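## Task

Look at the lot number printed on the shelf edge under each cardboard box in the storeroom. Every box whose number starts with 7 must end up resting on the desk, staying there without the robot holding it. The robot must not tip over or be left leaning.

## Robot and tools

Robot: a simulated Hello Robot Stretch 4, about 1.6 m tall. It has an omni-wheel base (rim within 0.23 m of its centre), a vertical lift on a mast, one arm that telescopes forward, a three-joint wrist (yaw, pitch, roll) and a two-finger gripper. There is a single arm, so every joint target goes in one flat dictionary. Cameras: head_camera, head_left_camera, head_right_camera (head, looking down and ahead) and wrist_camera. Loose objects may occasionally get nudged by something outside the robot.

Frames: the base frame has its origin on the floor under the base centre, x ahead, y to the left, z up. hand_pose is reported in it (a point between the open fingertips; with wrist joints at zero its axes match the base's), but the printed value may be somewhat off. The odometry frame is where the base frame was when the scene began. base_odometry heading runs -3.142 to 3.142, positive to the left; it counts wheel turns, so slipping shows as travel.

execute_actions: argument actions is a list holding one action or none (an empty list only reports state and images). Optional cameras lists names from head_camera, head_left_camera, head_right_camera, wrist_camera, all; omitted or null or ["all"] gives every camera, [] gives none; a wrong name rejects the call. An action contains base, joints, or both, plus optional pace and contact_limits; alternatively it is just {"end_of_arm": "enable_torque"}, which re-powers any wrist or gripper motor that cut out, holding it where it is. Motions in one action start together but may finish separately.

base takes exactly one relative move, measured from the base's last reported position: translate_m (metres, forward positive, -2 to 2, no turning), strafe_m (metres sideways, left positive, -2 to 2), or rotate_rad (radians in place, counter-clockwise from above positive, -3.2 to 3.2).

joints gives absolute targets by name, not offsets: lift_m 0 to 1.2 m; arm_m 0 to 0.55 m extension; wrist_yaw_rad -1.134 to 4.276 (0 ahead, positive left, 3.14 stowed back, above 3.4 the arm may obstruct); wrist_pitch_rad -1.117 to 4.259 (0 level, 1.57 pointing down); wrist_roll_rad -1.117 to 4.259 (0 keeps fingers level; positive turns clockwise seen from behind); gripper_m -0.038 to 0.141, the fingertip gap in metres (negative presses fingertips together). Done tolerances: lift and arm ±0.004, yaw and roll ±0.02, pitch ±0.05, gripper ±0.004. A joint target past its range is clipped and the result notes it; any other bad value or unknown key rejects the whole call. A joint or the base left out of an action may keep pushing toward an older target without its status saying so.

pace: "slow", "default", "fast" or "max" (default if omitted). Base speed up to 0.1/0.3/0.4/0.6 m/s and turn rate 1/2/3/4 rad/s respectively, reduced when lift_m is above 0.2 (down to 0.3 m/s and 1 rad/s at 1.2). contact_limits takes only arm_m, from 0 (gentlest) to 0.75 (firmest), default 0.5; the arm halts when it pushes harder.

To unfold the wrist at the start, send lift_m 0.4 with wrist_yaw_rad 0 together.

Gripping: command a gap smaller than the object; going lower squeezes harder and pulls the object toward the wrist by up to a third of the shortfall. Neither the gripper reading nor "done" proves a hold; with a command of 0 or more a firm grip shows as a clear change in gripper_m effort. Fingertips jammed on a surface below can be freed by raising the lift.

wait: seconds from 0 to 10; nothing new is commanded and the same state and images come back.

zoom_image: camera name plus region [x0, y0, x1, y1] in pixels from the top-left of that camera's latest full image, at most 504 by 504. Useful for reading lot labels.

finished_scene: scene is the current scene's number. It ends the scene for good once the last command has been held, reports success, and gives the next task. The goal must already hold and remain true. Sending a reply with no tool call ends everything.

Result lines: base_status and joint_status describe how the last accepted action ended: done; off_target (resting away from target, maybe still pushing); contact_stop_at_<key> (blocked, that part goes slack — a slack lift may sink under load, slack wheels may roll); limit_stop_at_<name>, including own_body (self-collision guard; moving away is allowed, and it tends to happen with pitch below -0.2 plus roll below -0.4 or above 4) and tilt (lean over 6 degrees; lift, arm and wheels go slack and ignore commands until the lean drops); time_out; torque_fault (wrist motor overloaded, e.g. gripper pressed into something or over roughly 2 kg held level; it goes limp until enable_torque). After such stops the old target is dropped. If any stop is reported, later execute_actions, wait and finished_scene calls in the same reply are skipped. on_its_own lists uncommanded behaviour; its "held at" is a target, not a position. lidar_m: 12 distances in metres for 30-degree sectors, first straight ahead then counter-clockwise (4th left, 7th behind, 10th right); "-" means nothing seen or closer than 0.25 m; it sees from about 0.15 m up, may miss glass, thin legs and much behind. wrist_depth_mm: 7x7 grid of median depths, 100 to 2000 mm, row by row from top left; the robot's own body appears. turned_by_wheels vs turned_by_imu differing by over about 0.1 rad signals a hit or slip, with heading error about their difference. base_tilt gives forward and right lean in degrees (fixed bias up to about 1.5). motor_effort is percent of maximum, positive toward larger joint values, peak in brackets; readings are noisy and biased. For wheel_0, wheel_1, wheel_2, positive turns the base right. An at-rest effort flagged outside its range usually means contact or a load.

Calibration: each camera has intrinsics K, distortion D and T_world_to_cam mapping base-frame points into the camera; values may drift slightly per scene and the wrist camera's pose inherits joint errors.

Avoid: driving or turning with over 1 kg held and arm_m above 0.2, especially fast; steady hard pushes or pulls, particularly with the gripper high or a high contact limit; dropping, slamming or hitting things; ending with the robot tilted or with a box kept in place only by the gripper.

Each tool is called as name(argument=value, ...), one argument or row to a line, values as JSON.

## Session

execute_actions(
  actions=[],
)

Scene clock: 0.00 s.
base_odometry: x=+0.000 y=+0.000 heading=+0.000 (m, m, rad; odometry frame)
turned_by_wheels: +0.000 (rad since the last result)
turned_by_imu: +0.000 (rad since the last result)
base_tilt: forward=+0.0 right=+0.3 (deg)
lidar_m: 0.77 0.98 2.22 1.19 0.77 0.70 0.73 0.89 1.95 2.06 0.80 0.74
base_status: not commanded
joint_positions: lift_m=+0.129 arm_m=-0.002 wrist_yaw_rad=+3.203 wrist_pitch_rad=-0.015 wrist_roll_rad=-0.003 gripper_m=+0.057
joint_status: not commanded
motor_effort: lift_m=+18 arm_m=-1 wrist_yaw_rad=-2 wrist_pitch_rad=-7 wrist_roll_rad=+2 gripper_m=-2 wheel_0=+0 wheel_1=+1 wheel_2=+0 (%)
hand_pose: x=-0.1244 y=+0.0696 z=+0.3111 quat_wxyz=(-0.031, +0.008, -0.001, +1.000) (m; base frame)
wrist_depth_mm: - 139 213 891 798 715 668 / - 108 139 878 798 732 668 / - 114 140 891 798 723 676 / 143 141 182 891 809 732 676 / 206 1138 1025 917 798 732 691 / 213 1160 198 891 201 723 691 / 212 300 778 - 778 683 676
pictures: head_camera, head_left_camera, head_right_camera, wrist_camera
camera_calibration (this result's frames):
wrist_camera: T_world_to_cam=[[-0.0723617, 0.996789, -0.0342749, -0.0622639], [-0.00614101, -0.0348096, -0.999375, 0.369203], [-0.99736, -0.072106, 0.00864017, 0.110091], [0, 0, 0, 1]] pos_world=[0.107562, 0.082854, 0.365886]
Images, in order (width x height): head_camera 420x560, head_left_camera 420x672, head_right_camera 420x672, wrist_camera 616x392.

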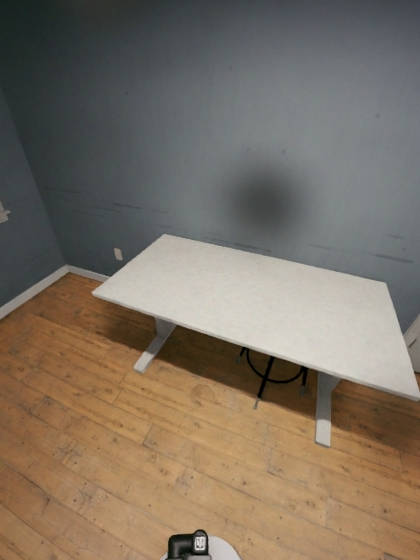

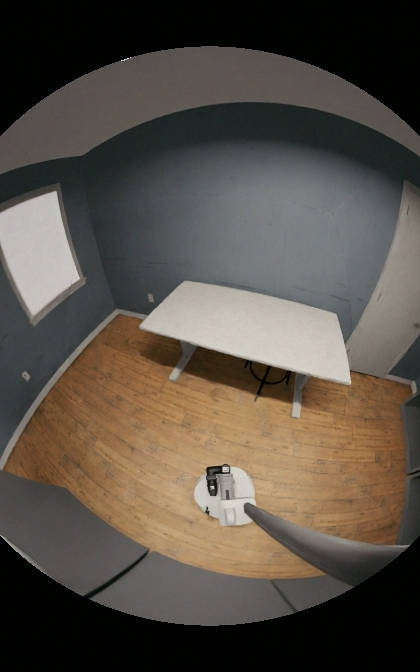

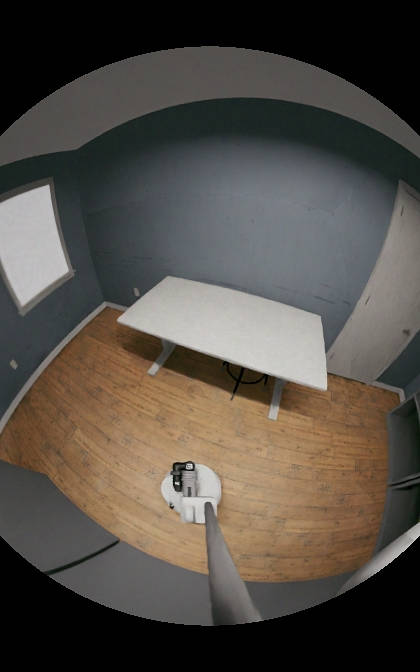

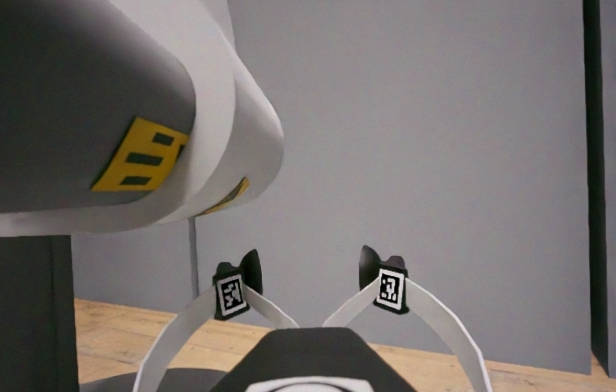

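execute_actions(
  actions=[
    {"base": {"rotate_rad": -1.955}, "joints": {"lift_m": 0.37, "wrist_yaw_rad": 1.6}, "pace": "max"},
  ],
  cameras=["head_camera"],
)

Scene clock: 27.30 s.
base_odometry: x=+0.000 y=+0.000 heading=-1.955 (m, m, rad; odometry frame)
turned_by_wheels: -1.955 (rad since the last result)
turned_by_imu: -1.991 (rad since the last result)
base_tilt: forward=+0.0 right=+0.4 (deg)
lidar_m: 2.02 2.11 0.79 0.75 0.79 1.09 2.21 1.02 0.73 0.70 0.74 1.05
base_status: done
joint_positions: lift_m=+0.370 arm_m=-0.002 wrist_yaw_rad=+1.600 wrist_pitch_rad=-0.015 wrist_roll_rad=-0.003 gripper_m=+0.057
joint_status: all done
motor_effort: lift_m=+20(21) arm_m=-1(1) wrist_yaw_rad=-1(11) wrist_pitch_rad=-7(7) wrist_roll_rad=+4(3) gripper_m=-4(0) wheel_0=+0(4) wheel_1=-1(12) wheel_2=-1(9) (%)
hand_pose: x=+0.2478 y=+0.2909 z=+0.5523 quat_wxyz=(+0.697, +0.004, -0.006, +0.717) (m; base frame)
wrist_depth_mm: 1576 1499 1537 1537 1499 1464 1464 / 1576 1537 1537 1537 1499 1499 1499 / 1008 1042 946 1008 1025 1499 1464 / 1537 1537 1537 1576 1537 1464 1499 / 1576 1576 1576 1537 1537 1537 1464 / 1576 1618 198 1042 200 1499 1537 / 1336 1229 1281 - 1160 1138 1182
pictures: head_camera
Images, in order (width x height): head_camera 420x560.

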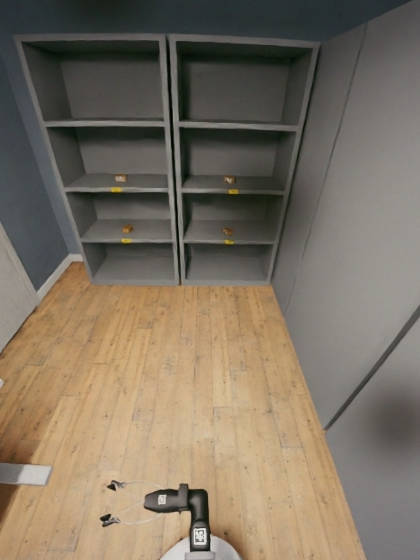

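zoom_image(
  camera="head_camera",
  region=[100, 168, 150, 250],
)

zoom_image(
  camera="head_camera",
  region=[205, 168, 255, 250],
)

Region (100, 168, 150, 250) of head_camera's 420x560 image, scaled by 6.146, with more detail than that image has; it fills the left 307 columns of this view, and the rest is white.

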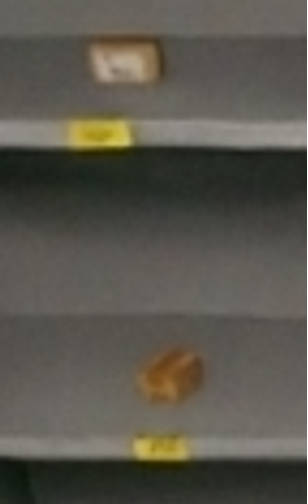

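Region (205, 168, 255, 250) of head_camera's 420x560 image, scaled by 6.146, with more detail than that image has; it fills the left 307 columns of this view, and the rest is white.

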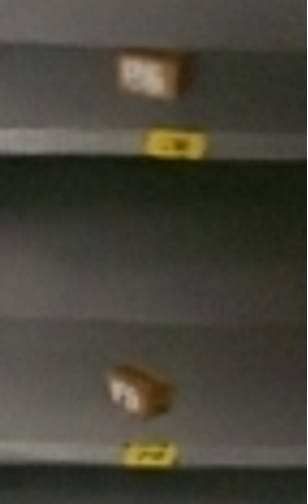

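execute_actions(
  actions=[
    {"base": {"translate_m": 0.9}, "joints": {"lift_m": 0.4, "wrist_yaw_rad": 0.3, "gripper_m": 0.135}, "pace": "max"},
  ],
  cameras=["head_camera", "wrist_camera"],
)

Scene clock: 51.53 s.
base_odometry: x=-0.337 y=-0.835 heading=-1.955 (m, m, rad; odometry frame)
turned_by_wheels: +0.000 (rad since the last result)
turned_by_imu: +0.005 (rad since the last result)
base_tilt: forward=+0.0 right=+0.4 (deg)
lidar_m: 1.10 1.19 1.56 1.21 0.80 1.10 3.17 1.04 0.75 0.72 0.76 1.04
base_status: done
joint_positions: lift_m=+0.400 arm_m=-0.002 wrist_yaw_rad=+0.300 wrist_pitch_rad=-0.015 wrist_roll_rad=-0.003 gripper_m=+0.135
joint_status: all done
motor_effort: lift_m=+20(22) arm_m=-1(2) wrist_yaw_rad=-2(8) wrist_pitch_rad=-6(6) wrist_roll_rad=+1(2) gripper_m=+1(2) wheel_0=-1(4) wheel_1=-1(8) wheel_2=+1(14) (%)
hand_pose: x=+0.4703 y=+0.0018 z=+0.5823 quat_wxyz=(+0.989, +0.000, -0.008, +0.150) (m; base frame)
wrist_depth_mm: 1336 1618 1499 1008 1255 878 820 / 1366 1281 1182 991 1255 1229 1182 / 1336 1618 1537 991 1336 1229 1182 / 1499 1499 1537 960 1336 1205 1138 / 1537 1464 1499 960 1336 1229 1182 / 1499 1430 1464 946 1308 1281 1182 / 1308 1205 1255 - 1205 1098 1078
pictures: head_camera, wrist_camera
camera_calibration (this result's frames):
wrist_camera: T_world_to_cam=[[0.306144, -0.951368, -0.0342733, -0.116884], [-0.00227011, 0.0352722, -0.999375, 0.639565], [0.951983, 0.30603, 0.00863868, -0.221406], [0, 0, 0, 1]] pos_world=[0.24801, -0.0660011, 0.637072]
Images, in order (width x height): head_camera 420x560, wrist_camera 616x392.

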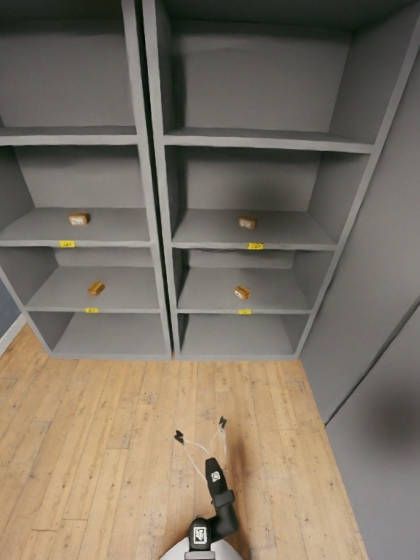

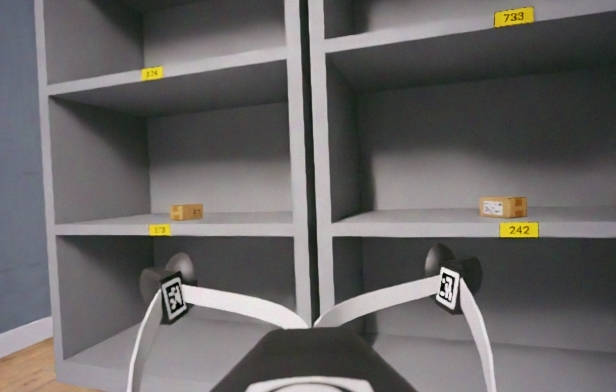

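zoom_image(
  camera="wrist_camera",
  region=[125, 55, 185, 95],
)

zoom_image(
  camera="wrist_camera",
  region=[135, 195, 215, 245],
)

zoom_image(
  camera="head_camera",
  region=[45, 205, 115, 320],
)

zoom_image(
  camera="head_camera",
  region=[220, 200, 285, 255],
)

Region (125, 55, 185, 95) of wrist_camera's 616x392 image, scaled by 8.400.

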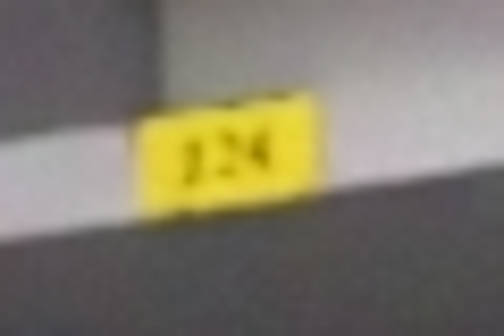

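Region (135, 195, 215, 245) of wrist_camera's 616x392 image, scaled by 6.300; it fills the top 315 rows of this view, and the rest is white.

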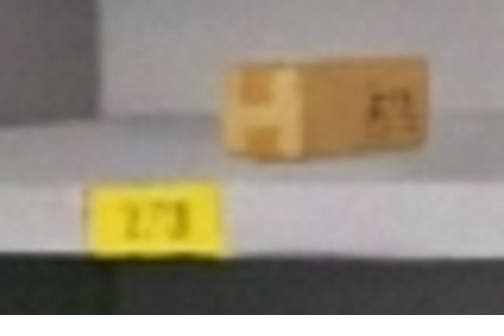

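Region (45, 205, 115, 320) of head_camera's 420x560 image, scaled by 4.383, with more detail than that image has; it fills the left 307 columns of this view, and the rest is white.

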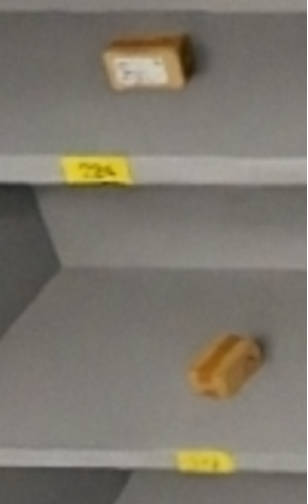

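Region (220, 200, 285, 255) of head_camera's 420x560 image, scaled by 7.754, with more detail than that image has; it fills the top 426 rows of this view, and the rest is white.

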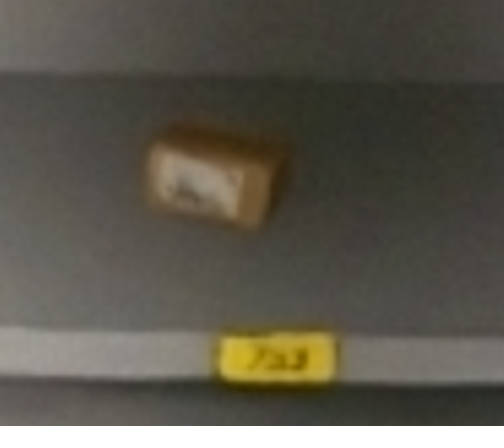

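execute_actions(
  actions=[],
  cameras=["head_camera", "wrist_camera", "head_left_camera"],
)

zoom_image(
  camera="head_camera",
  region=[52, 234, 84, 254],
)

zoom_image(
  camera="wrist_camera",
  region=[120, 50, 220, 250],
)

Scene clock: 65.70 s.
base_odometry: x=-0.337 y=-0.835 heading=-1.955 (m, m, rad; odometry frame)
turned_by_wheels: +0.000 (rad since the last result)
turned_by_imu: -0.001 (rad since the last result)
base_tilt: forward=+0.1 right=+0.3 (deg)
lidar_m: 1.12 1.19 1.56 1.21 0.81 1.09 3.16 1.04 0.76 0.72 0.75 1.06
base_status: done
joint_positions: lift_m=+0.400 arm_m=-0.002 wrist_yaw_rad=+0.300 wrist_pitch_rad=-0.015 wrist_roll_rad=-0.003 gripper_m=+0.135
joint_status: all done
motor_effort: lift_m=+20(22) arm_m=-1(2) wrist_yaw_rad=-1(8) wrist_pitch_rad=-6(6) wrist_roll_rad=+1(2) gripper_m=-1(2) wheel_0=-1(4) wheel_1=-2(8) wheel_2=+1(14) (%)
hand_pose: x=+0.4703 y=+0.0018 z=+0.5823 quat_wxyz=(+0.989, +0.000, -0.008, +0.150) (m; base frame)
wrist_depth_mm: 1366 1618 1537 991 1308 878 820 / 1308 1281 1118 991 1229 1229 1160 / 1336 1618 1576 991 1366 1255 1182 / 1537 1537 1537 976 1336 1255 1160 / 1499 1397 1537 976 1308 1205 1182 / 1499 1397 1464 931 1366 1205 1182 / 1308 1205 1229 - 1205 1118 1098
pictures: head_camera, head_left_camera, wrist_camera
camera_calibration (this result's frames):
wrist_camera: T_world_to_cam=[[0.306144, -0.951368, -0.0342734, -0.116884], [-0.00227022, 0.0352723, -0.999375, 0.639565], [0.951982, 0.306031, 0.00863859, -0.221406], [0, 0, 0, 1]] pos_world=[0.24801, -0.0660011, 0.637072]
Images, in order (width x height): head_camera 420x560, head_left_camera 420x672, wrist_camera 616x392.

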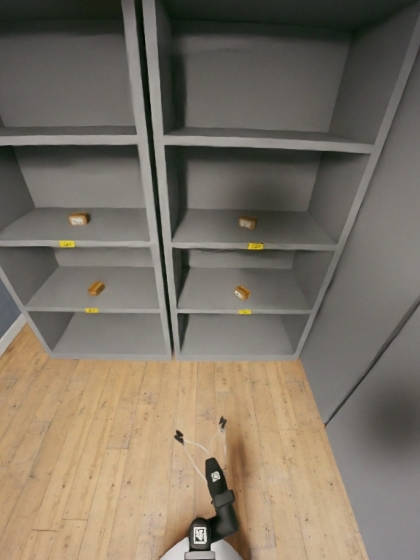

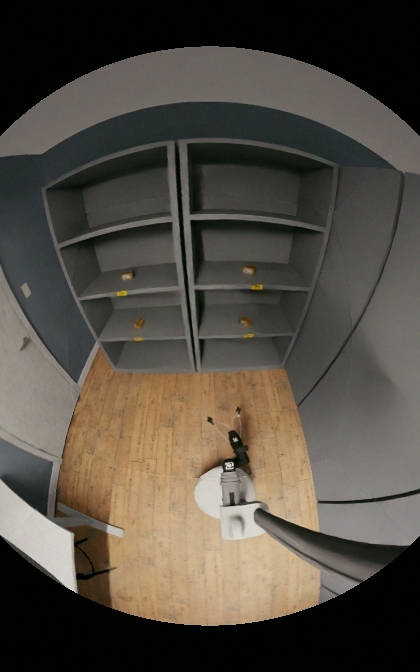

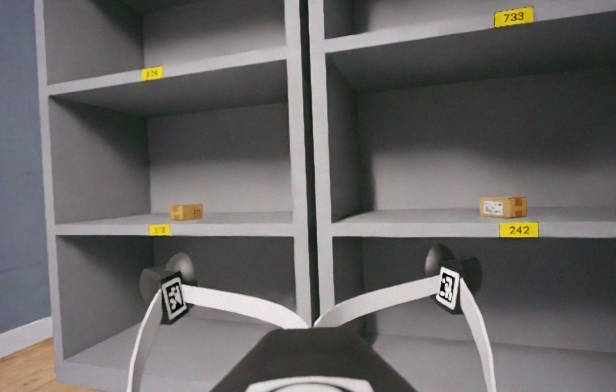

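Region (52, 234, 84, 254) of head_camera's 420x560 image, scaled by 15.750, with more detail than that image has; it fills the top 315 rows of this view, and the rest is white.

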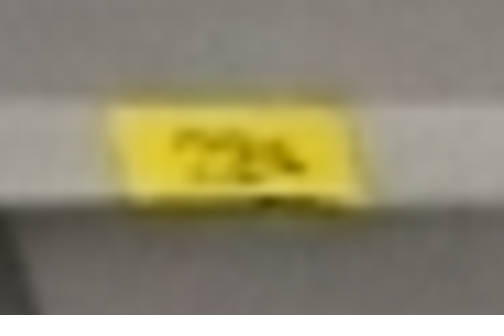

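Region (120, 50, 220, 250) of wrist_camera's 616x392 image, scaled by 2.520.

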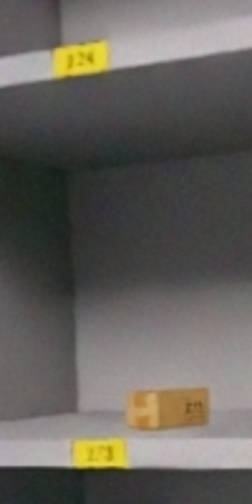

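execute_actions(
  actions=[
    {"base": {"rotate_rad": -0.42}, "joints": {"wrist_yaw_rad": 0.7}, "pace": "max"},
  ],
  cameras=[],
)

execute_actions(
  actions=[
    {"base": {"strafe_m": 0.397}, "joints": {"lift_m": 0.47}, "pace": "max"},
  ],
  cameras=["head_camera", "wrist_camera"],
)

Scene clock: 119.77 s.
base_odometry: x=-0.337 y=-0.834 heading=-2.375 (m, m, rad; odometry frame)
turned_by_wheels: -0.420 (rad since the last result)
turned_by_imu: -0.428 (rad since the last result)
base_tilt: forward=+0.0 right=+0.3 (deg)
lidar_m: 1.14 1.12 1.22 1.53 0.85 0.81 1.23 2.04 0.95 0.74 0.72 0.79
base_status: done
joint_positions: lift_m=+0.400 arm_m=-0.002 wrist_yaw_rad=+0.700 wrist_pitch_rad=-0.015 wrist_roll_rad=-0.003 gripper_m=+0.135
joint_status: all done
motor_effort: lift_m=+20(20) arm_m=-1(1) wrist_yaw_rad=-1(1) wrist_pitch_rad=-6(7) wrist_roll_rad=+2(3) gripper_m=+0(4) wheel_0=+1(7) wheel_1=+0(7) wheel_2=-3(10) (%)
hand_pose: x=+0.4458 y=+0.1189 z=+0.5823 quat_wxyz=(+0.939, +0.001, -0.008, +0.343) (m; base frame)
wrist_depth_mm: 1366 1618 1499 991 1255 931 854 / 1281 1281 1138 1008 1255 1229 1160 / 1336 1661 1537 1098 1336 1281 1205 / 1397 1661 1576 1042 1336 1255 1182 / 1366 1576 1537 1025 1336 1229 1205 / 1366 1499 1464 976 1308 1255 1205 / 1281 1205 1255 - 1182 1078 1078
pictures: none
No camera images: the call's "cameras" was empty. Leave "cameras" out to get every camera's image.

Scene clock: 121.87 s.
base_odometry: x=-0.062 y=-1.121 heading=-2.376 (m, m, rad; odometry frame)
turned_by_wheels: +0.000 (rad since the last result)
turned_by_imu: +0.000 (rad since the last result)
base_tilt: forward=+0.1 right=+0.3 (deg)
lidar_m: 0.97 0.96 1.04 1.16 1.13 0.60 0.62 3.29 1.39 1.09 1.08 1.18
base_status: done
joint_positions: lift_m=+0.470 arm_m=-0.002 wrist_yaw_rad=+0.700 wrist_pitch_rad=-0.015 wrist_roll_rad=-0.003 gripper_m=+0.135
joint_status: all done
motor_effort: lift_m=+20(30) arm_m=-1(2) wrist_yaw_rad=-1(2) wrist_pitch_rad=-8(6) wrist_roll_rad=+3(2) gripper_m=+2(0) wheel_0=+1(9) wheel_1=-2(16) wheel_2=+0(2) (%)
hand_pose: x=+0.4458 y=+0.1190 z=+0.6524 quat_wxyz=(+0.939, +0.001, -0.008, +0.343) (m; base frame)
wrist_depth_mm: 1281 1229 1366 1255 750 699 707 / 1255 1042 931 931 788 1008 1042 / 1281 1229 1366 1281 1205 1098 1042 / 1281 1205 1366 1281 1205 1118 1060 / 1308 1060 991 931 778 831 820 / 1281 1078 1336 1255 750 1118 1060 / 1336 1098 1366 - 866 1118 1078
pictures: head_camera, wrist_camera
camera_calibration (this result's frames):
wrist_camera: T_world_to_cam=[[0.652381, -0.757116, -0.0342721, -0.172951], [-0.0157269, 0.031687, -0.999374, 0.711819], [0.757728, 0.652512, 0.00876487, -0.189292], [0, 0, 0, 1]] pos_world=[0.267457, -0.0299835, 0.707105]
Images, in order (width x height): head_camera 420x560, wrist_camera 616x392.

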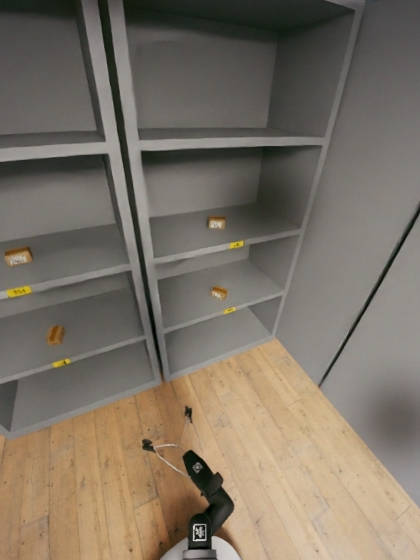

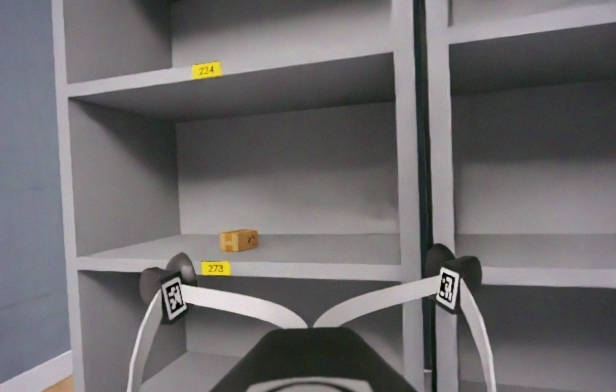

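zoom_image(
  camera="wrist_camera",
  region=[170, 50, 270, 290],
)

zoom_image(
  camera="head_camera",
  region=[190, 200, 260, 255],
)

Region (170, 50, 270, 290) of wrist_camera's 616x392 image, scaled by 2.100; it fills the left 210 columns of this view, and the rest is white.

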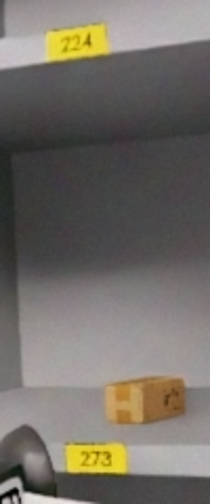

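Region (190, 200, 260, 255) of head_camera's 420x560 image, scaled by 7.200, with more detail than that image has; it fills the top 396 rows of this view, and the rest is white.

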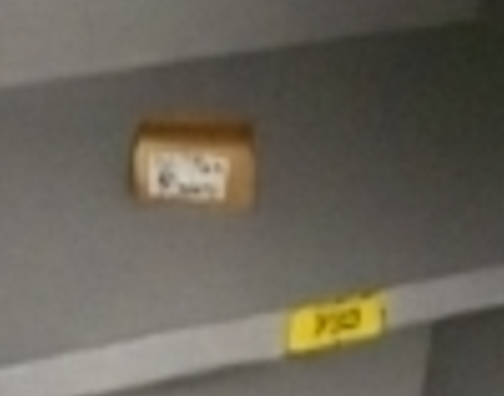

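execute_actions(
  actions=[
    {"base": {"translate_m": 0.5}, "joints": {"lift_m": 0.905, "wrist_yaw_rad": 0.0, "wrist_pitch_rad": 0.15, "gripper_m": 0.141}, "pace": "max"},
  ],
  cameras=["head_camera", "wrist_camera"],
)

Scene clock: 137.63 s.
base_odometry: x=-0.422 y=-1.467 heading=-2.375 (m, m, rad; odometry frame)
turned_by_wheels: +0.000 (rad since the last result)
turned_by_imu: +0.002 (rad since the last result)
base_tilt: forward=+0.1 right=+0.4 (deg)
lidar_m: 0.51 0.50 0.56 0.85 1.30 1.21 1.10 2.44 1.15 0.91 0.89 0.64
base_status: done
joint_positions: lift_m=+0.905 arm_m=-0.002 wrist_yaw_rad=+0.000 wrist_pitch_rad=+0.152 wrist_roll_rad=-0.003 gripper_m=+0.141
joint_status: all done
motor_effort: lift_m=+20(23) arm_m=-1(1) wrist_yaw_rad=-2(6) wrist_pitch_rad=-5(7) wrist_roll_rad=+3(2) gripper_m=+2(0) wheel_0=+0(6) wheel_1=-1(9) wheel_2=+2(14) (%)
hand_pose: x=+0.4540 y=-0.0874 z=+1.0393 quat_wxyz=(+0.997, -0.002, +0.076, +0.000) (m; base frame)
wrist_depth_mm: 640 699 759 831 917 768 627 / 654 707 778 854 931 788 634 / 654 723 798 878 976 798 647 / 597 715 741 585 668 634 615 / 427 413 404 418 466 530 676 / 309 327 382 904 1025 778 699 / 517 778 854 - 960 831 707
pictures: head_camera, wrist_camera
camera_calibration (this result's frames):
wrist_camera: T_world_to_cam=[[0.0053682, -0.99935, -0.0356496, -0.0472948], [-0.158197, 0.0343524, -0.98681, 1.15701], [0.987393, 0.010937, -0.15791, -0.0513721], [0, 0, 0, 1]] pos_world=[0.234014, -0.0864483, 1.13195]
Images, in order (width x height): head_camera 420x560, wrist_camera 616x392.

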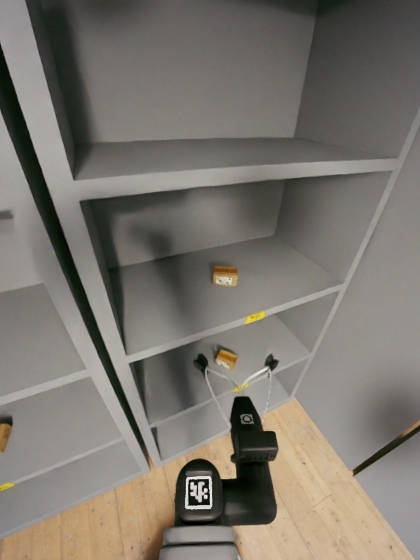

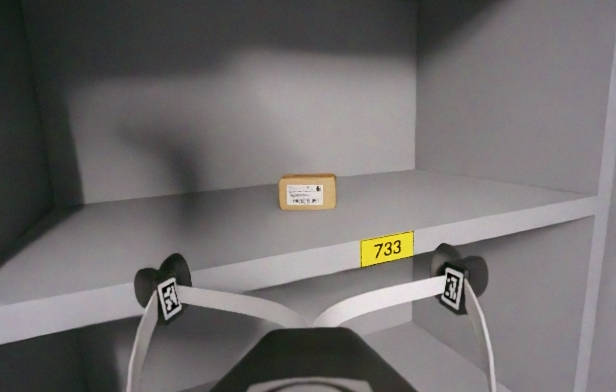

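zoom_image(
  camera="wrist_camera",
  region=[260, 160, 360, 225],
)

zoom_image(
  camera="head_camera",
  region=[190, 250, 290, 380],
)

Region (260, 160, 360, 225) of wrist_camera's 616x392 image, scaled by 5.040; it fills the top 328 rows of this view, and the rest is white.

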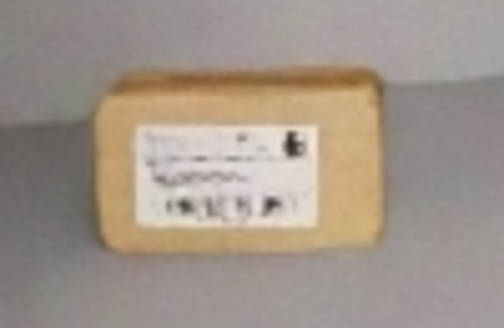

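Region (190, 250, 290, 380) of head_camera's 420x560 image, scaled by 3.877, with more detail than that image has; it fills the left 388 columns of this view, and the rest is white.

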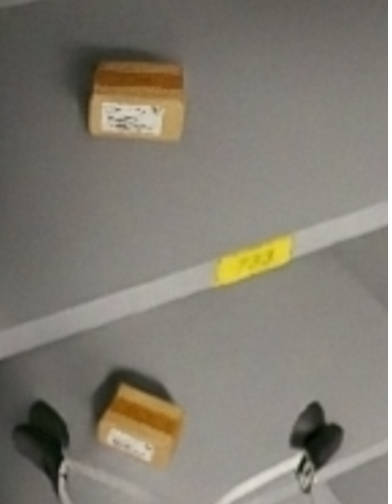

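execute_actions(
  actions=[
    {"base": {"translate_m": 0.15}, "joints": {"arm_m": 0.225, "lift_m": 0.902}, "pace": "fast"},
  ],
  cameras=["head_camera", "wrist_camera"],
)

Scene clock: 160.47 s.
base_odometry: x=-0.530 y=-1.571 heading=-2.376 (m, m, rad; odometry frame)
turned_by_wheels: +0.000 (rad since the last result)
turned_by_imu: +0.000 (rad since the last result)
base_tilt: forward=+0.1 right=+0.3 (deg)
lidar_m: 0.37 0.35 0.40 0.62 1.35 1.34 1.27 2.28 1.07 0.83 0.83 0.50
base_status: done
joint_positions: lift_m=+0.902 arm_m=+0.224 wrist_yaw_rad=+0.000 wrist_pitch_rad=+0.152 wrist_roll_rad=-0.003 gripper_m=+0.141
joint_status: all done
motor_effort: lift_m=+14(17) arm_m=+4(5) wrist_yaw_rad=-2(2) wrist_pitch_rad=-6(5) wrist_roll_rad=+2(2) gripper_m=+2(2) wheel_0=+0(6) wheel_1=+0(9) wheel_2=-1(12) (%)
hand_pose: x=+0.6803 y=-0.0873 z=+1.0367 quat_wxyz=(+0.997, -0.002, +0.076, +0.000) (m; base frame)
wrist_depth_mm: 362 392 430 473 525 569 492 / 370 399 436 488 539 585 496 / 375 413 452 496 554 609 504 / 387 421 459 512 559 591 500 / 382 404 392 235 342 359 353 / 279 244 213 203 204 229 251 / 211 208 213 - 207 195 195
pictures: head_camera, wrist_camera
camera_calibration (this result's frames):
wrist_camera: T_world_to_cam=[[0.00554506, -0.999349, -0.03565, -0.0486691], [-0.15827, 0.0343241, -0.986799, 1.19034], [0.98738, 0.0111142, -0.157977, -0.27515], [0, 0, 0, 1]] pos_world=[0.460343, -0.0864366, 1.12942]
Images, in order (width x height): head_camera 420x560, wrist_camera 616x392.

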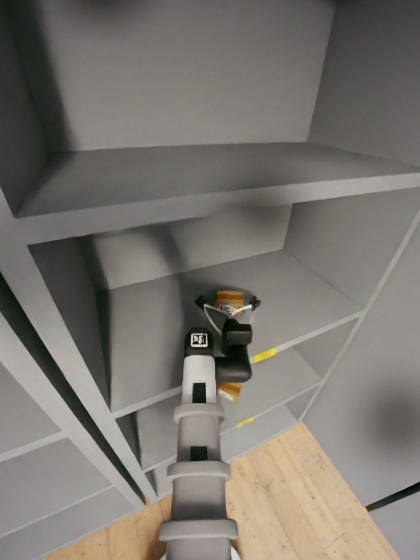

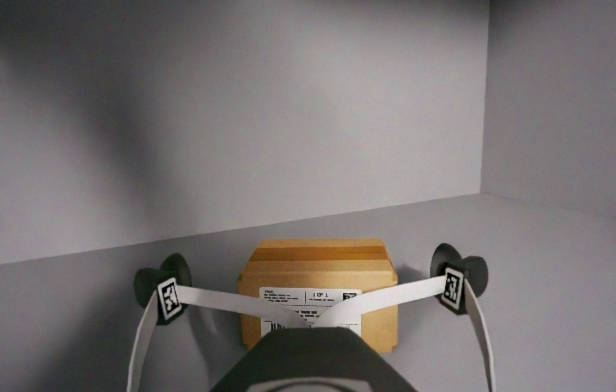

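execute_actions(
  actions=[
    {"joints": {"gripper_m": 0.044}},
  ],
  cameras=["wrist_camera"],
)

Scene clock: 167.07 s.
base_odometry: x=-0.530 y=-1.571 heading=-2.376 (m, m, rad; odometry frame)
turned_by_wheels: +0.000 (rad since the last result)
turned_by_imu: -0.001 (rad since the last result)
base_tilt: forward=+0.0 right=+0.5 (deg)
lidar_m: 0.38 0.37 0.41 0.64 1.36 1.35 1.27 2.29 1.07 0.85 0.81 0.48
base_status: not commanded
joint_positions: lift_m=+0.902 arm_m=+0.224 wrist_yaw_rad=+0.000 wrist_pitch_rad=+0.153 wrist_roll_rad=-0.003 gripper_m=+0.044
joint_status: all done
motor_effort: lift_m=+14(14) arm_m=+4(4) wrist_yaw_rad=-1(0) wrist_pitch_rad=-10(8) wrist_roll_rad=+3(2) gripper_m=-19(19) wheel_0=+0(1) wheel_1=+0(0) wheel_2=-1(1) (%)
hand_pose: x=+0.6803 y=-0.0875 z=+1.0364 quat_wxyz=(+0.997, -0.002, +0.077, +0.000) (m; base frame)
wrist_depth_mm: 362 394 430 473 525 564 492 / 368 402 439 484 539 585 492 / 377 410 449 496 554 603 500 / 384 418 462 512 559 585 500 / 382 399 389 228 366 357 349 / 277 259 192 191 189 229 250 / 210 200 205 - 198 196 195
pictures: wrist_camera
camera_calibration (this result's frames):
wrist_camera: T_world_to_cam=[[0.00506383, -0.999351, -0.0356549, -0.0484736], [-0.159242, 0.0343945, -0.98664, 1.19055], [0.987227, 0.0106739, -0.158965, -0.274024], [0, 0, 0, 1]] pos_world=[0.460355, -0.0864657, 1.12936]
Images, in order (width x height): wrist_camera 616x392.

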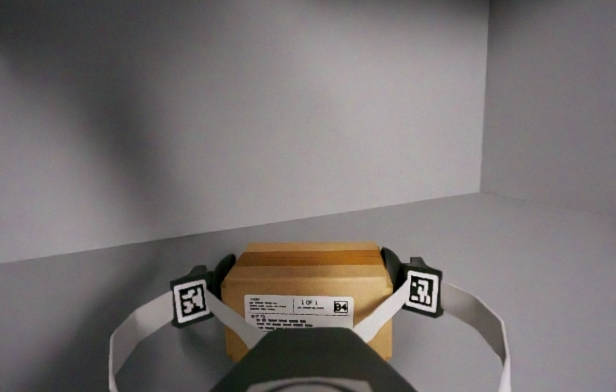

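execute_actions(
  actions=[
    {"joints": {"lift_m": 0.922}, "pace": "fast"},
  ],
  cameras=["wrist_camera"],
)

execute_actions(
  actions=[
    {"base": {"translate_m": -0.33}, "joints": {"arm_m": 0.0}, "pace": "max"},
  ],
  cameras=[],
)

execute_actions(
  actions=[
    {"base": {"rotate_rad": 1.985}, "joints": {"lift_m": 0.675}, "pace": "fast"},
  ],
  cameras=["head_camera", "head_left_camera", "wrist_camera"],
)

Scene clock: 203.60 s.
base_odometry: x=-0.530 y=-1.571 heading=-2.376 (m, m, rad; odometry frame)
turned_by_wheels: +0.000 (rad since the last result)
turned_by_imu: -0.001 (rad since the last result)
base_tilt: forward=+0.1 right=+0.5 (deg)
lidar_m: 0.38 0.36 0.40 0.63 1.36 1.37 1.27 2.28 1.09 0.83 0.83 0.47
base_status: not commanded
joint_positions: lift_m=+0.922 arm_m=+0.224 wrist_yaw_rad=+0.000 wrist_pitch_rad=+0.154 wrist_roll_rad=-0.003 gripper_m=+0.044
joint_status: all done
motor_effort: lift_m=+21(23) arm_m=+4(4) wrist_yaw_rad=-1(1) wrist_pitch_rad=-8(12) wrist_roll_rad=+2(1) gripper_m=-19(18) wheel_0=+0(0) wheel_1=+0(0) wheel_2=-1(1) (%)
hand_pose: x=+0.6803 y=-0.0875 z=+1.0558 quat_wxyz=(+0.997, -0.002, +0.077, +0.000) (m; base frame)
wrist_depth_mm: 362 392 430 469 521 569 492 / 370 402 439 480 539 591 492 / 379 407 449 496 559 603 500 / 384 418 459 508 564 609 512 / 392 424 449 229 418 410 404 / 320 297 193 191 189 263 287 / 241 229 235 - 228 225 223
pictures: wrist_camera
camera_calibration (this result's frames):
wrist_camera: T_world_to_cam=[[0.00507189, -0.999351, -0.0356558, -0.0477832], [-0.159395, 0.0343925, -0.986616, 1.20975], [0.987202, 0.0106874, -0.159117, -0.27076], [0, 0, 0, 1]] pos_world=[0.460366, -0.0864648, 1.14877]
Images, in order (width x height): wrist_camera 616x392.

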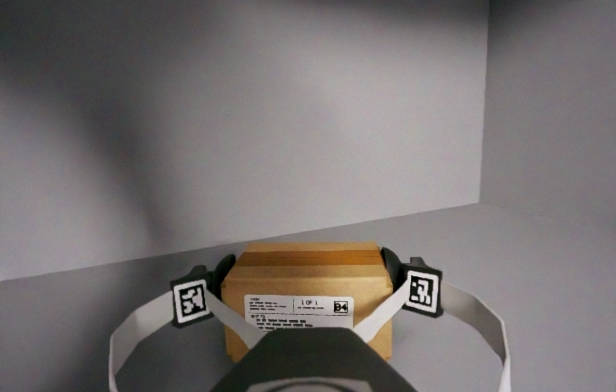

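Scene clock: 205.90 s.
base_odometry: x=-0.292 y=-1.343 heading=-2.376 (m, m, rad; odometry frame)
turned_by_wheels: +0.000 (rad since the last result)
turned_by_imu: -0.003 (rad since the last result)
base_tilt: forward=+0.1 right=+0.4 (deg)
lidar_m: 0.67 0.66 0.74 1.11 1.26 0.99 0.92 2.64 1.24 0.97 0.96 0.86
base_status: done
joint_positions: lift_m=+0.922 arm_m=+0.001 wrist_yaw_rad=+0.000 wrist_pitch_rad=+0.154 wrist_roll_rad=-0.003 gripper_m=+0.044
joint_status: all done
motor_effort: lift_m=+21(21) arm_m=-4(5) wrist_yaw_rad=-1(3) wrist_pitch_rad=-10(10) wrist_roll_rad=+1(1) gripper_m=-20(18) wheel_0=+0(4) wheel_1=+0(4) wheel_2=-1(10) (%)
hand_pose: x=+0.4567 y=-0.0874 z=+1.0558 quat_wxyz=(+0.997, -0.002, +0.077, +0.000) (m; base frame)
wrist_depth_mm: 449 842 904 991 1060 854 732 / 418 866 931 1025 1118 854 750 / 449 878 946 1060 1160 878 759 / 442 842 820 778 750 831 788 / 449 504 521 229 627 917 798 / 462 661 192 191 189 866 809 / 469 904 976 - 931 891 842
pictures: none
No camera images: the call's "cameras" was empty. Leave "cameras" out to get every camera's image.

Scene clock: 208.27 s.
base_odometry: x=-0.292 y=-1.343 heading=-0.391 (m, m, rad; odometry frame)
turned_by_wheels: +1.985 (rad since the last result)
turned_by_imu: +2.020 (rad since the last result)
base_tilt: forward=+0.1 right=+0.3 (deg)
lidar_m: 1.26 1.08 0.92 2.14 1.36 1.00 0.96 0.97 0.71 0.67 0.71 0.97
base_status: done
joint_positions: lift_m=+0.675 arm_m=+0.001 wrist_yaw_rad=+0.000 wrist_pitch_rad=+0.154 wrist_roll_rad=-0.003 gripper_m=+0.044
joint_status: all done
motor_effort: lift_m=+14(21) arm_m=-4(4) wrist_yaw_rad=-2(2) wrist_pitch_rad=-10(10) wrist_roll_rad=+1(4) gripper_m=-18(16) wheel_0=-3(6) wheel_1=-1(4) wheel_2=-2(7) (%)
hand_pose: x=+0.4567 y=-0.0874 z=+0.8093 quat_wxyz=(+0.997, -0.002, +0.077, +0.000) (m; base frame)
wrist_depth_mm: 1008 976 1008 1008 1008 1008 1008 / 1042 1025 1025 1025 1025 1042 1060 / 1060 1042 1060 1042 1060 1098 1078 / 1118 1098 1098 1078 1098 1138 1118 / 1182 1138 1118 227 1098 1138 1138 / 1205 1160 193 191 190 1182 1205 / 1205 1205 1182 - 1160 1229 1205
pictures: head_camera, head_left_camera, wrist_camera
camera_calibration (this result's frames):
wrist_camera: T_world_to_cam=[[0.00541825, -0.999349, -0.0356609, -0.0554919], [-0.159597, 0.0343401, -0.986585, 0.930959], [0.987167, 0.0110369, -0.159307, -0.0890754], [0, 0, 0, 1]] pos_world=[0.236811, -0.0864419, 0.902301]
Images, in order (width x height): head_camera 420x560, head_left_camera 420x672, wrist_camera 616x392.

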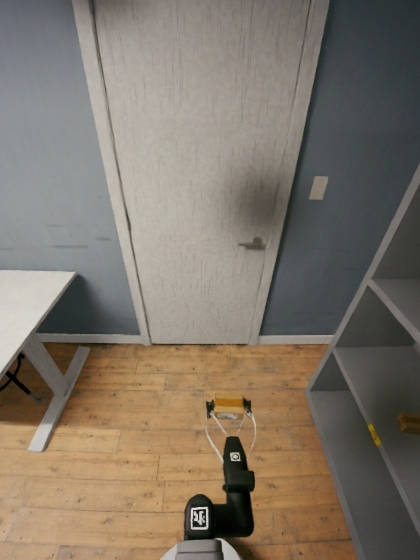

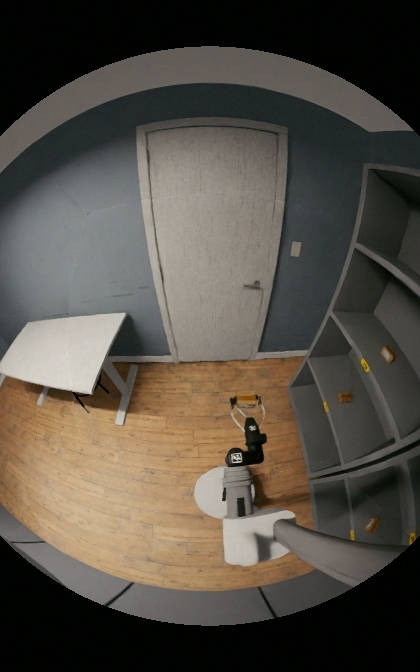

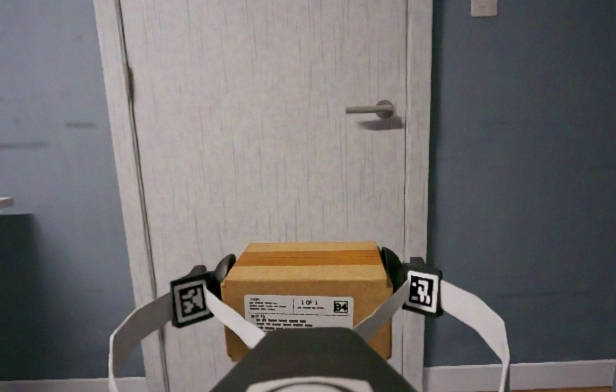

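execute_actions(
  actions=[
    {"base": {"strafe_m": 1.2}, "joints": {"lift_m": 0.685, "arm_m": 0.3}, "pace": "max"},
  ],
  cameras=["head_camera", "wrist_camera"],
)

Scene clock: 222.57 s.
base_odometry: x=+0.165 y=-0.233 heading=-0.391 (m, m, rad; odometry frame)
turned_by_wheels: +0.000 (rad since the last result)
turned_by_imu: +0.000 (rad since the last result)
base_tilt: forward=+0.0 right=+0.4 (deg)
lidar_m: 0.51 0.55 0.76 2.36 1.34 0.97 0.93 0.99 1.41 1.86 1.82 0.53
base_status: done
joint_positions: lift_m=+0.685 arm_m=+0.299 wrist_yaw_rad=+0.000 wrist_pitch_rad=+0.154 wrist_roll_rad=-0.003 gripper_m=+0.044
joint_status: all done
motor_effort: lift_m=+20(26) arm_m=+4(5) wrist_yaw_rad=-1(1) wrist_pitch_rad=-11(12) wrist_roll_rad=+4(1) gripper_m=-19(22) wheel_0=+1(9) wheel_1=-1(12) wheel_2=-1(2) (%)
hand_pose: x=+0.7552 y=-0.0874 z=+0.8189 quat_wxyz=(+0.997, -0.002, +0.077, +0.000) (m; base frame)
wrist_depth_mm: 750 741 750 750 741 750 750 / 768 778 759 759 768 768 768 / 798 798 788 778 798 788 809 / 820 798 820 809 809 820 820 / 580 559 544 228 512 504 842 / 392 366 193 191 189 324 349 / 297 279 289 - 279 274 272
pictures: head_camera, wrist_camera
camera_calibration (this result's frames):
wrist_camera: T_world_to_cam=[[0.00529206, -0.99935, -0.0356605, -0.0567109], [-0.159513, 0.0343607, -0.986598, 0.987972], [0.987182, 0.0109094, -0.159227, -0.382339], [0, 0, 0, 1]] pos_world=[0.535332, -0.0864504, 0.91183]
Images, in order (width x height): head_camera 420x560, wrist_camera 616x392.

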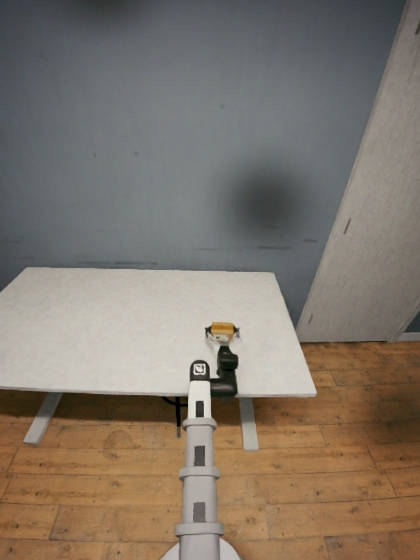

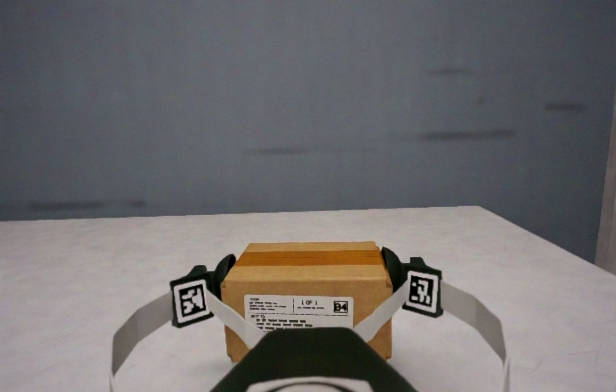

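execute_actions(
  actions=[
    {"joints": {"lift_m": 0.632}, "pace": "default"},
  ],
  cameras=[],
)

execute_actions(
  actions=[
    {"joints": {"gripper_m": 0.115}},
  ],
  cameras=["wrist_camera"],
)

Scene clock: 229.87 s.
base_odometry: x=+0.165 y=-0.233 heading=-0.391 (m, m, rad; odometry frame)
turned_by_wheels: +0.000 (rad since the last result)
turned_by_imu: -0.001 (rad since the last result)
base_tilt: forward=+0.1 right=+0.4 (deg)
lidar_m: 0.52 0.52 0.77 2.34 1.34 0.99 0.94 0.99 1.38 1.87 1.81 0.55
base_status: not commanded
joint_positions: lift_m=+0.632 arm_m=+0.299 wrist_yaw_rad=+0.000 wrist_pitch_rad=+0.154 wrist_roll_rad=-0.003 gripper_m=+0.044
joint_status: all done
motor_effort: lift_m=+14(16) arm_m=+4(4) wrist_yaw_rad=-2(2) wrist_pitch_rad=-9(10) wrist_roll_rad=+3(2) gripper_m=-18(21) wheel_0=+1(1) wheel_1=-1(1) wheel_2=-1(1) (%)
hand_pose: x=+0.7552 y=-0.0874 z=+0.7664 quat_wxyz=(+0.997, -0.002, +0.077, +0.000) (m; base frame)
wrist_depth_mm: 750 732 741 750 750 750 750 / 778 768 768 768 768 768 759 / 788 798 798 798 798 788 798 / 778 741 707 668 634 609 820 / 410 399 387 227 366 359 351 / 279 258 192 190 190 229 251 / 211 200 206 - 198 196 195
pictures: none
No camera images: the call's "cameras" was empty. Leave "cameras" out to get every camera's image.

Scene clock: 231.43 s.
base_odometry: x=+0.165 y=-0.233 heading=-0.391 (m, m, rad; odometry frame)
turned_by_wheels: +0.000 (rad since the last result)
turned_by_imu: +0.000 (rad since the last result)
base_tilt: forward=+0.0 right=+0.3 (deg)
lidar_m: 0.51 0.55 0.75 2.35 1.36 0.96 0.93 0.98 1.38 1.86 1.83 0.54
base_status: not commanded
joint_positions: lift_m=+0.632 arm_m=+0.299 wrist_yaw_rad=+0.000 wrist_pitch_rad=+0.153 wrist_roll_rad=-0.003 gripper_m=+0.115
joint_status: all done
motor_effort: lift_m=+14(14) arm_m=+4(4) wrist_yaw_rad=-2(2) wrist_pitch_rad=-8(9) wrist_roll_rad=+2(1) gripper_m=+4(20) wheel_0=+1(1) wheel_1=-1(1) wheel_2=-1(1) (%)
hand_pose: x=+0.7553 y=-0.0874 z=+0.7666 quat_wxyz=(+0.997, -0.002, +0.076, +0.000) (m; base frame)
wrist_depth_mm: 750 741 750 759 750 750 750 / 768 768 768 768 759 768 768 / 798 788 798 798 809 788 798 / 809 741 723 676 647 627 820 / 413 402 389 236 319 364 353 / 281 274 210 204 204 241 252 / 211 208 215 - 207 190 195
pictures: wrist_camera
camera_calibration (this result's frames):
wrist_camera: T_world_to_cam=[[0.00532144, -0.99935, -0.0356562, -0.0585998], [-0.158688, 0.034361, -0.986731, 0.935911], [0.987314, 0.0109091, -0.158402, -0.39143], [0, 0, 0, 1]] pos_world=[0.535294, -0.0864504, 0.859399]
Images, in order (width x height): wrist_camera 616x392.

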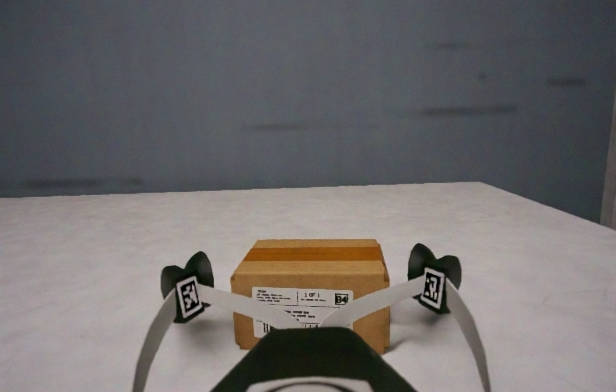

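execute_actions(
  actions=[
    {"base": {"translate_m": -0.3}, "joints": {"arm_m": 0.0, "lift_m": 0.64}, "pace": "max"},
  ],
  cameras=[],
)

execute_actions(
  actions=[
    {"base": {"strafe_m": 1.86}, "joints": {"lift_m": 0.2, "wrist_pitch_rad": -0.43, "gripper_m": 0.135}, "pace": "max"},
  ],
  cameras=["head_left_camera", "head_right_camera"],
)

Scene clock: 244.43 s.
base_odometry: x=-0.112 y=-0.119 heading=-0.391 (m, m, rad; odometry frame)
turned_by_wheels: +0.000 (rad since the last result)
turned_by_imu: -0.003 (rad since the last result)
base_tilt: forward=+0.0 right=+0.4 (deg)
lidar_m: 0.81 0.84 1.20 2.37 0.93 0.66 0.63 0.66 0.96 1.88 1.98 0.84
base_status: done
joint_positions: lift_m=+0.640 arm_m=+0.001 wrist_yaw_rad=+0.000 wrist_pitch_rad=+0.153 wrist_roll_rad=-0.003 gripper_m=+0.115
joint_status: all done
motor_effort: lift_m=+20(18) arm_m=-4(4) wrist_yaw_rad=-1(0) wrist_pitch_rad=-7(7) wrist_roll_rad=+1(1) gripper_m=+2(1) wheel_0=+0(2) wheel_1=-1(6) wheel_2=-2(12) (%)
hand_pose: x=+0.4568 y=-0.0875 z=+0.7742 quat_wxyz=(+0.997, -0.002, +0.076, +0.000) (m; base frame)
wrist_depth_mm: 1281 1308 1336 1308 1308 1308 1308 / 1336 1336 1366 1366 1366 1336 1336 / 1397 1397 1397 1397 1366 1366 1366 / 866 820 768 723 699 1397 1430 / 1537 1464 931 1464 1464 1430 1464 / 1499 1499 842 1537 1042 1499 1576 / 1430 1366 1308 - 1308 1281 1336
pictures: none
No camera images: the call's "cameras" was empty. Leave "cameras" out to get every camera's image.

Scene clock: 249.73 s.
base_odometry: x=+0.597 y=+1.601 heading=-0.391 (m, m, rad; odometry frame)
turned_by_wheels: +0.000 (rad since the last result)
turned_by_imu: +0.002 (rad since the last result)
base_tilt: forward=+0.1 right=+0.4 (deg)
lidar_m: 1.63 0.72 0.56 0.53 0.56 0.79 2.08 0.79 0.92 2.66 1.21 1.15
base_status: done
joint_positions: lift_m=+0.200 arm_m=+0.001 wrist_yaw_rad=+0.000 wrist_pitch_rad=-0.428 wrist_roll_rad=-0.003 gripper_m=+0.135
joint_status: all done
motor_effort: lift_m=+14(10) arm_m=-4(4) wrist_yaw_rad=-1(1) wrist_pitch_rad=-7(13) wrist_roll_rad=+1(2) gripper_m=-1(1) wheel_0=+0(15) wheel_1=+0(14) wheel_2=-1(3) (%)
hand_pose: x=+0.4342 y=-0.0874 z=+0.4981 quat_wxyz=(+0.977, -0.002, -0.212, +0.000) (m; base frame)
wrist_depth_mm: 917 1430 1921 1921 1921 1983 1983 / 917 1336 1863 1756 1808 1863 1808 / 878 1366 1708 1708 1708 1708 1708 / 891 1366 1618 1576 1576 1576 1537 / 878 1229 1499 1499 1499 1499 1098 / 878 1160 1430 1430 1397 1366 1366 / 866 1229 1397 - 1366 1336 1336
pictures: head_left_camera, head_right_camera
Images, in order (width x height): head_left_camera 420x672, head_right_camera 420x672.

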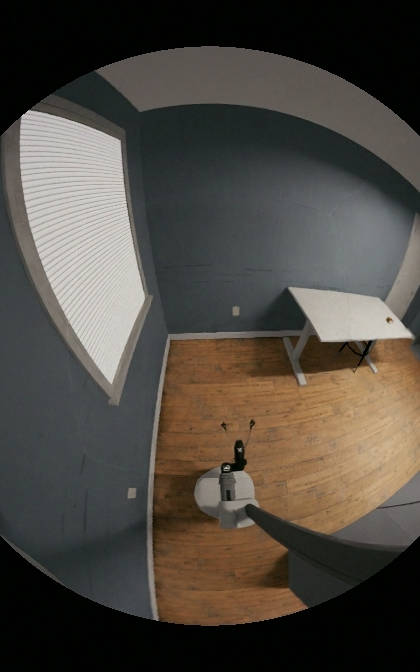

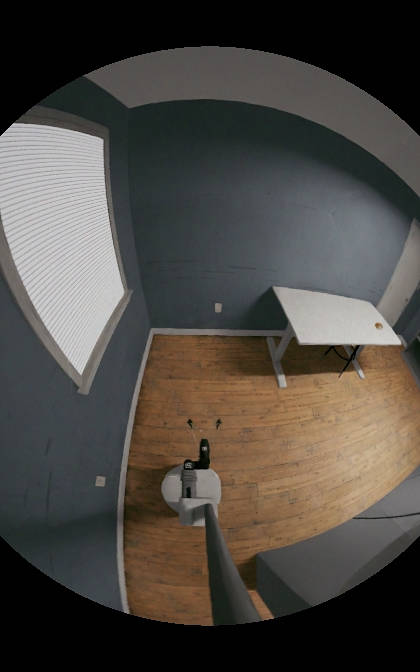

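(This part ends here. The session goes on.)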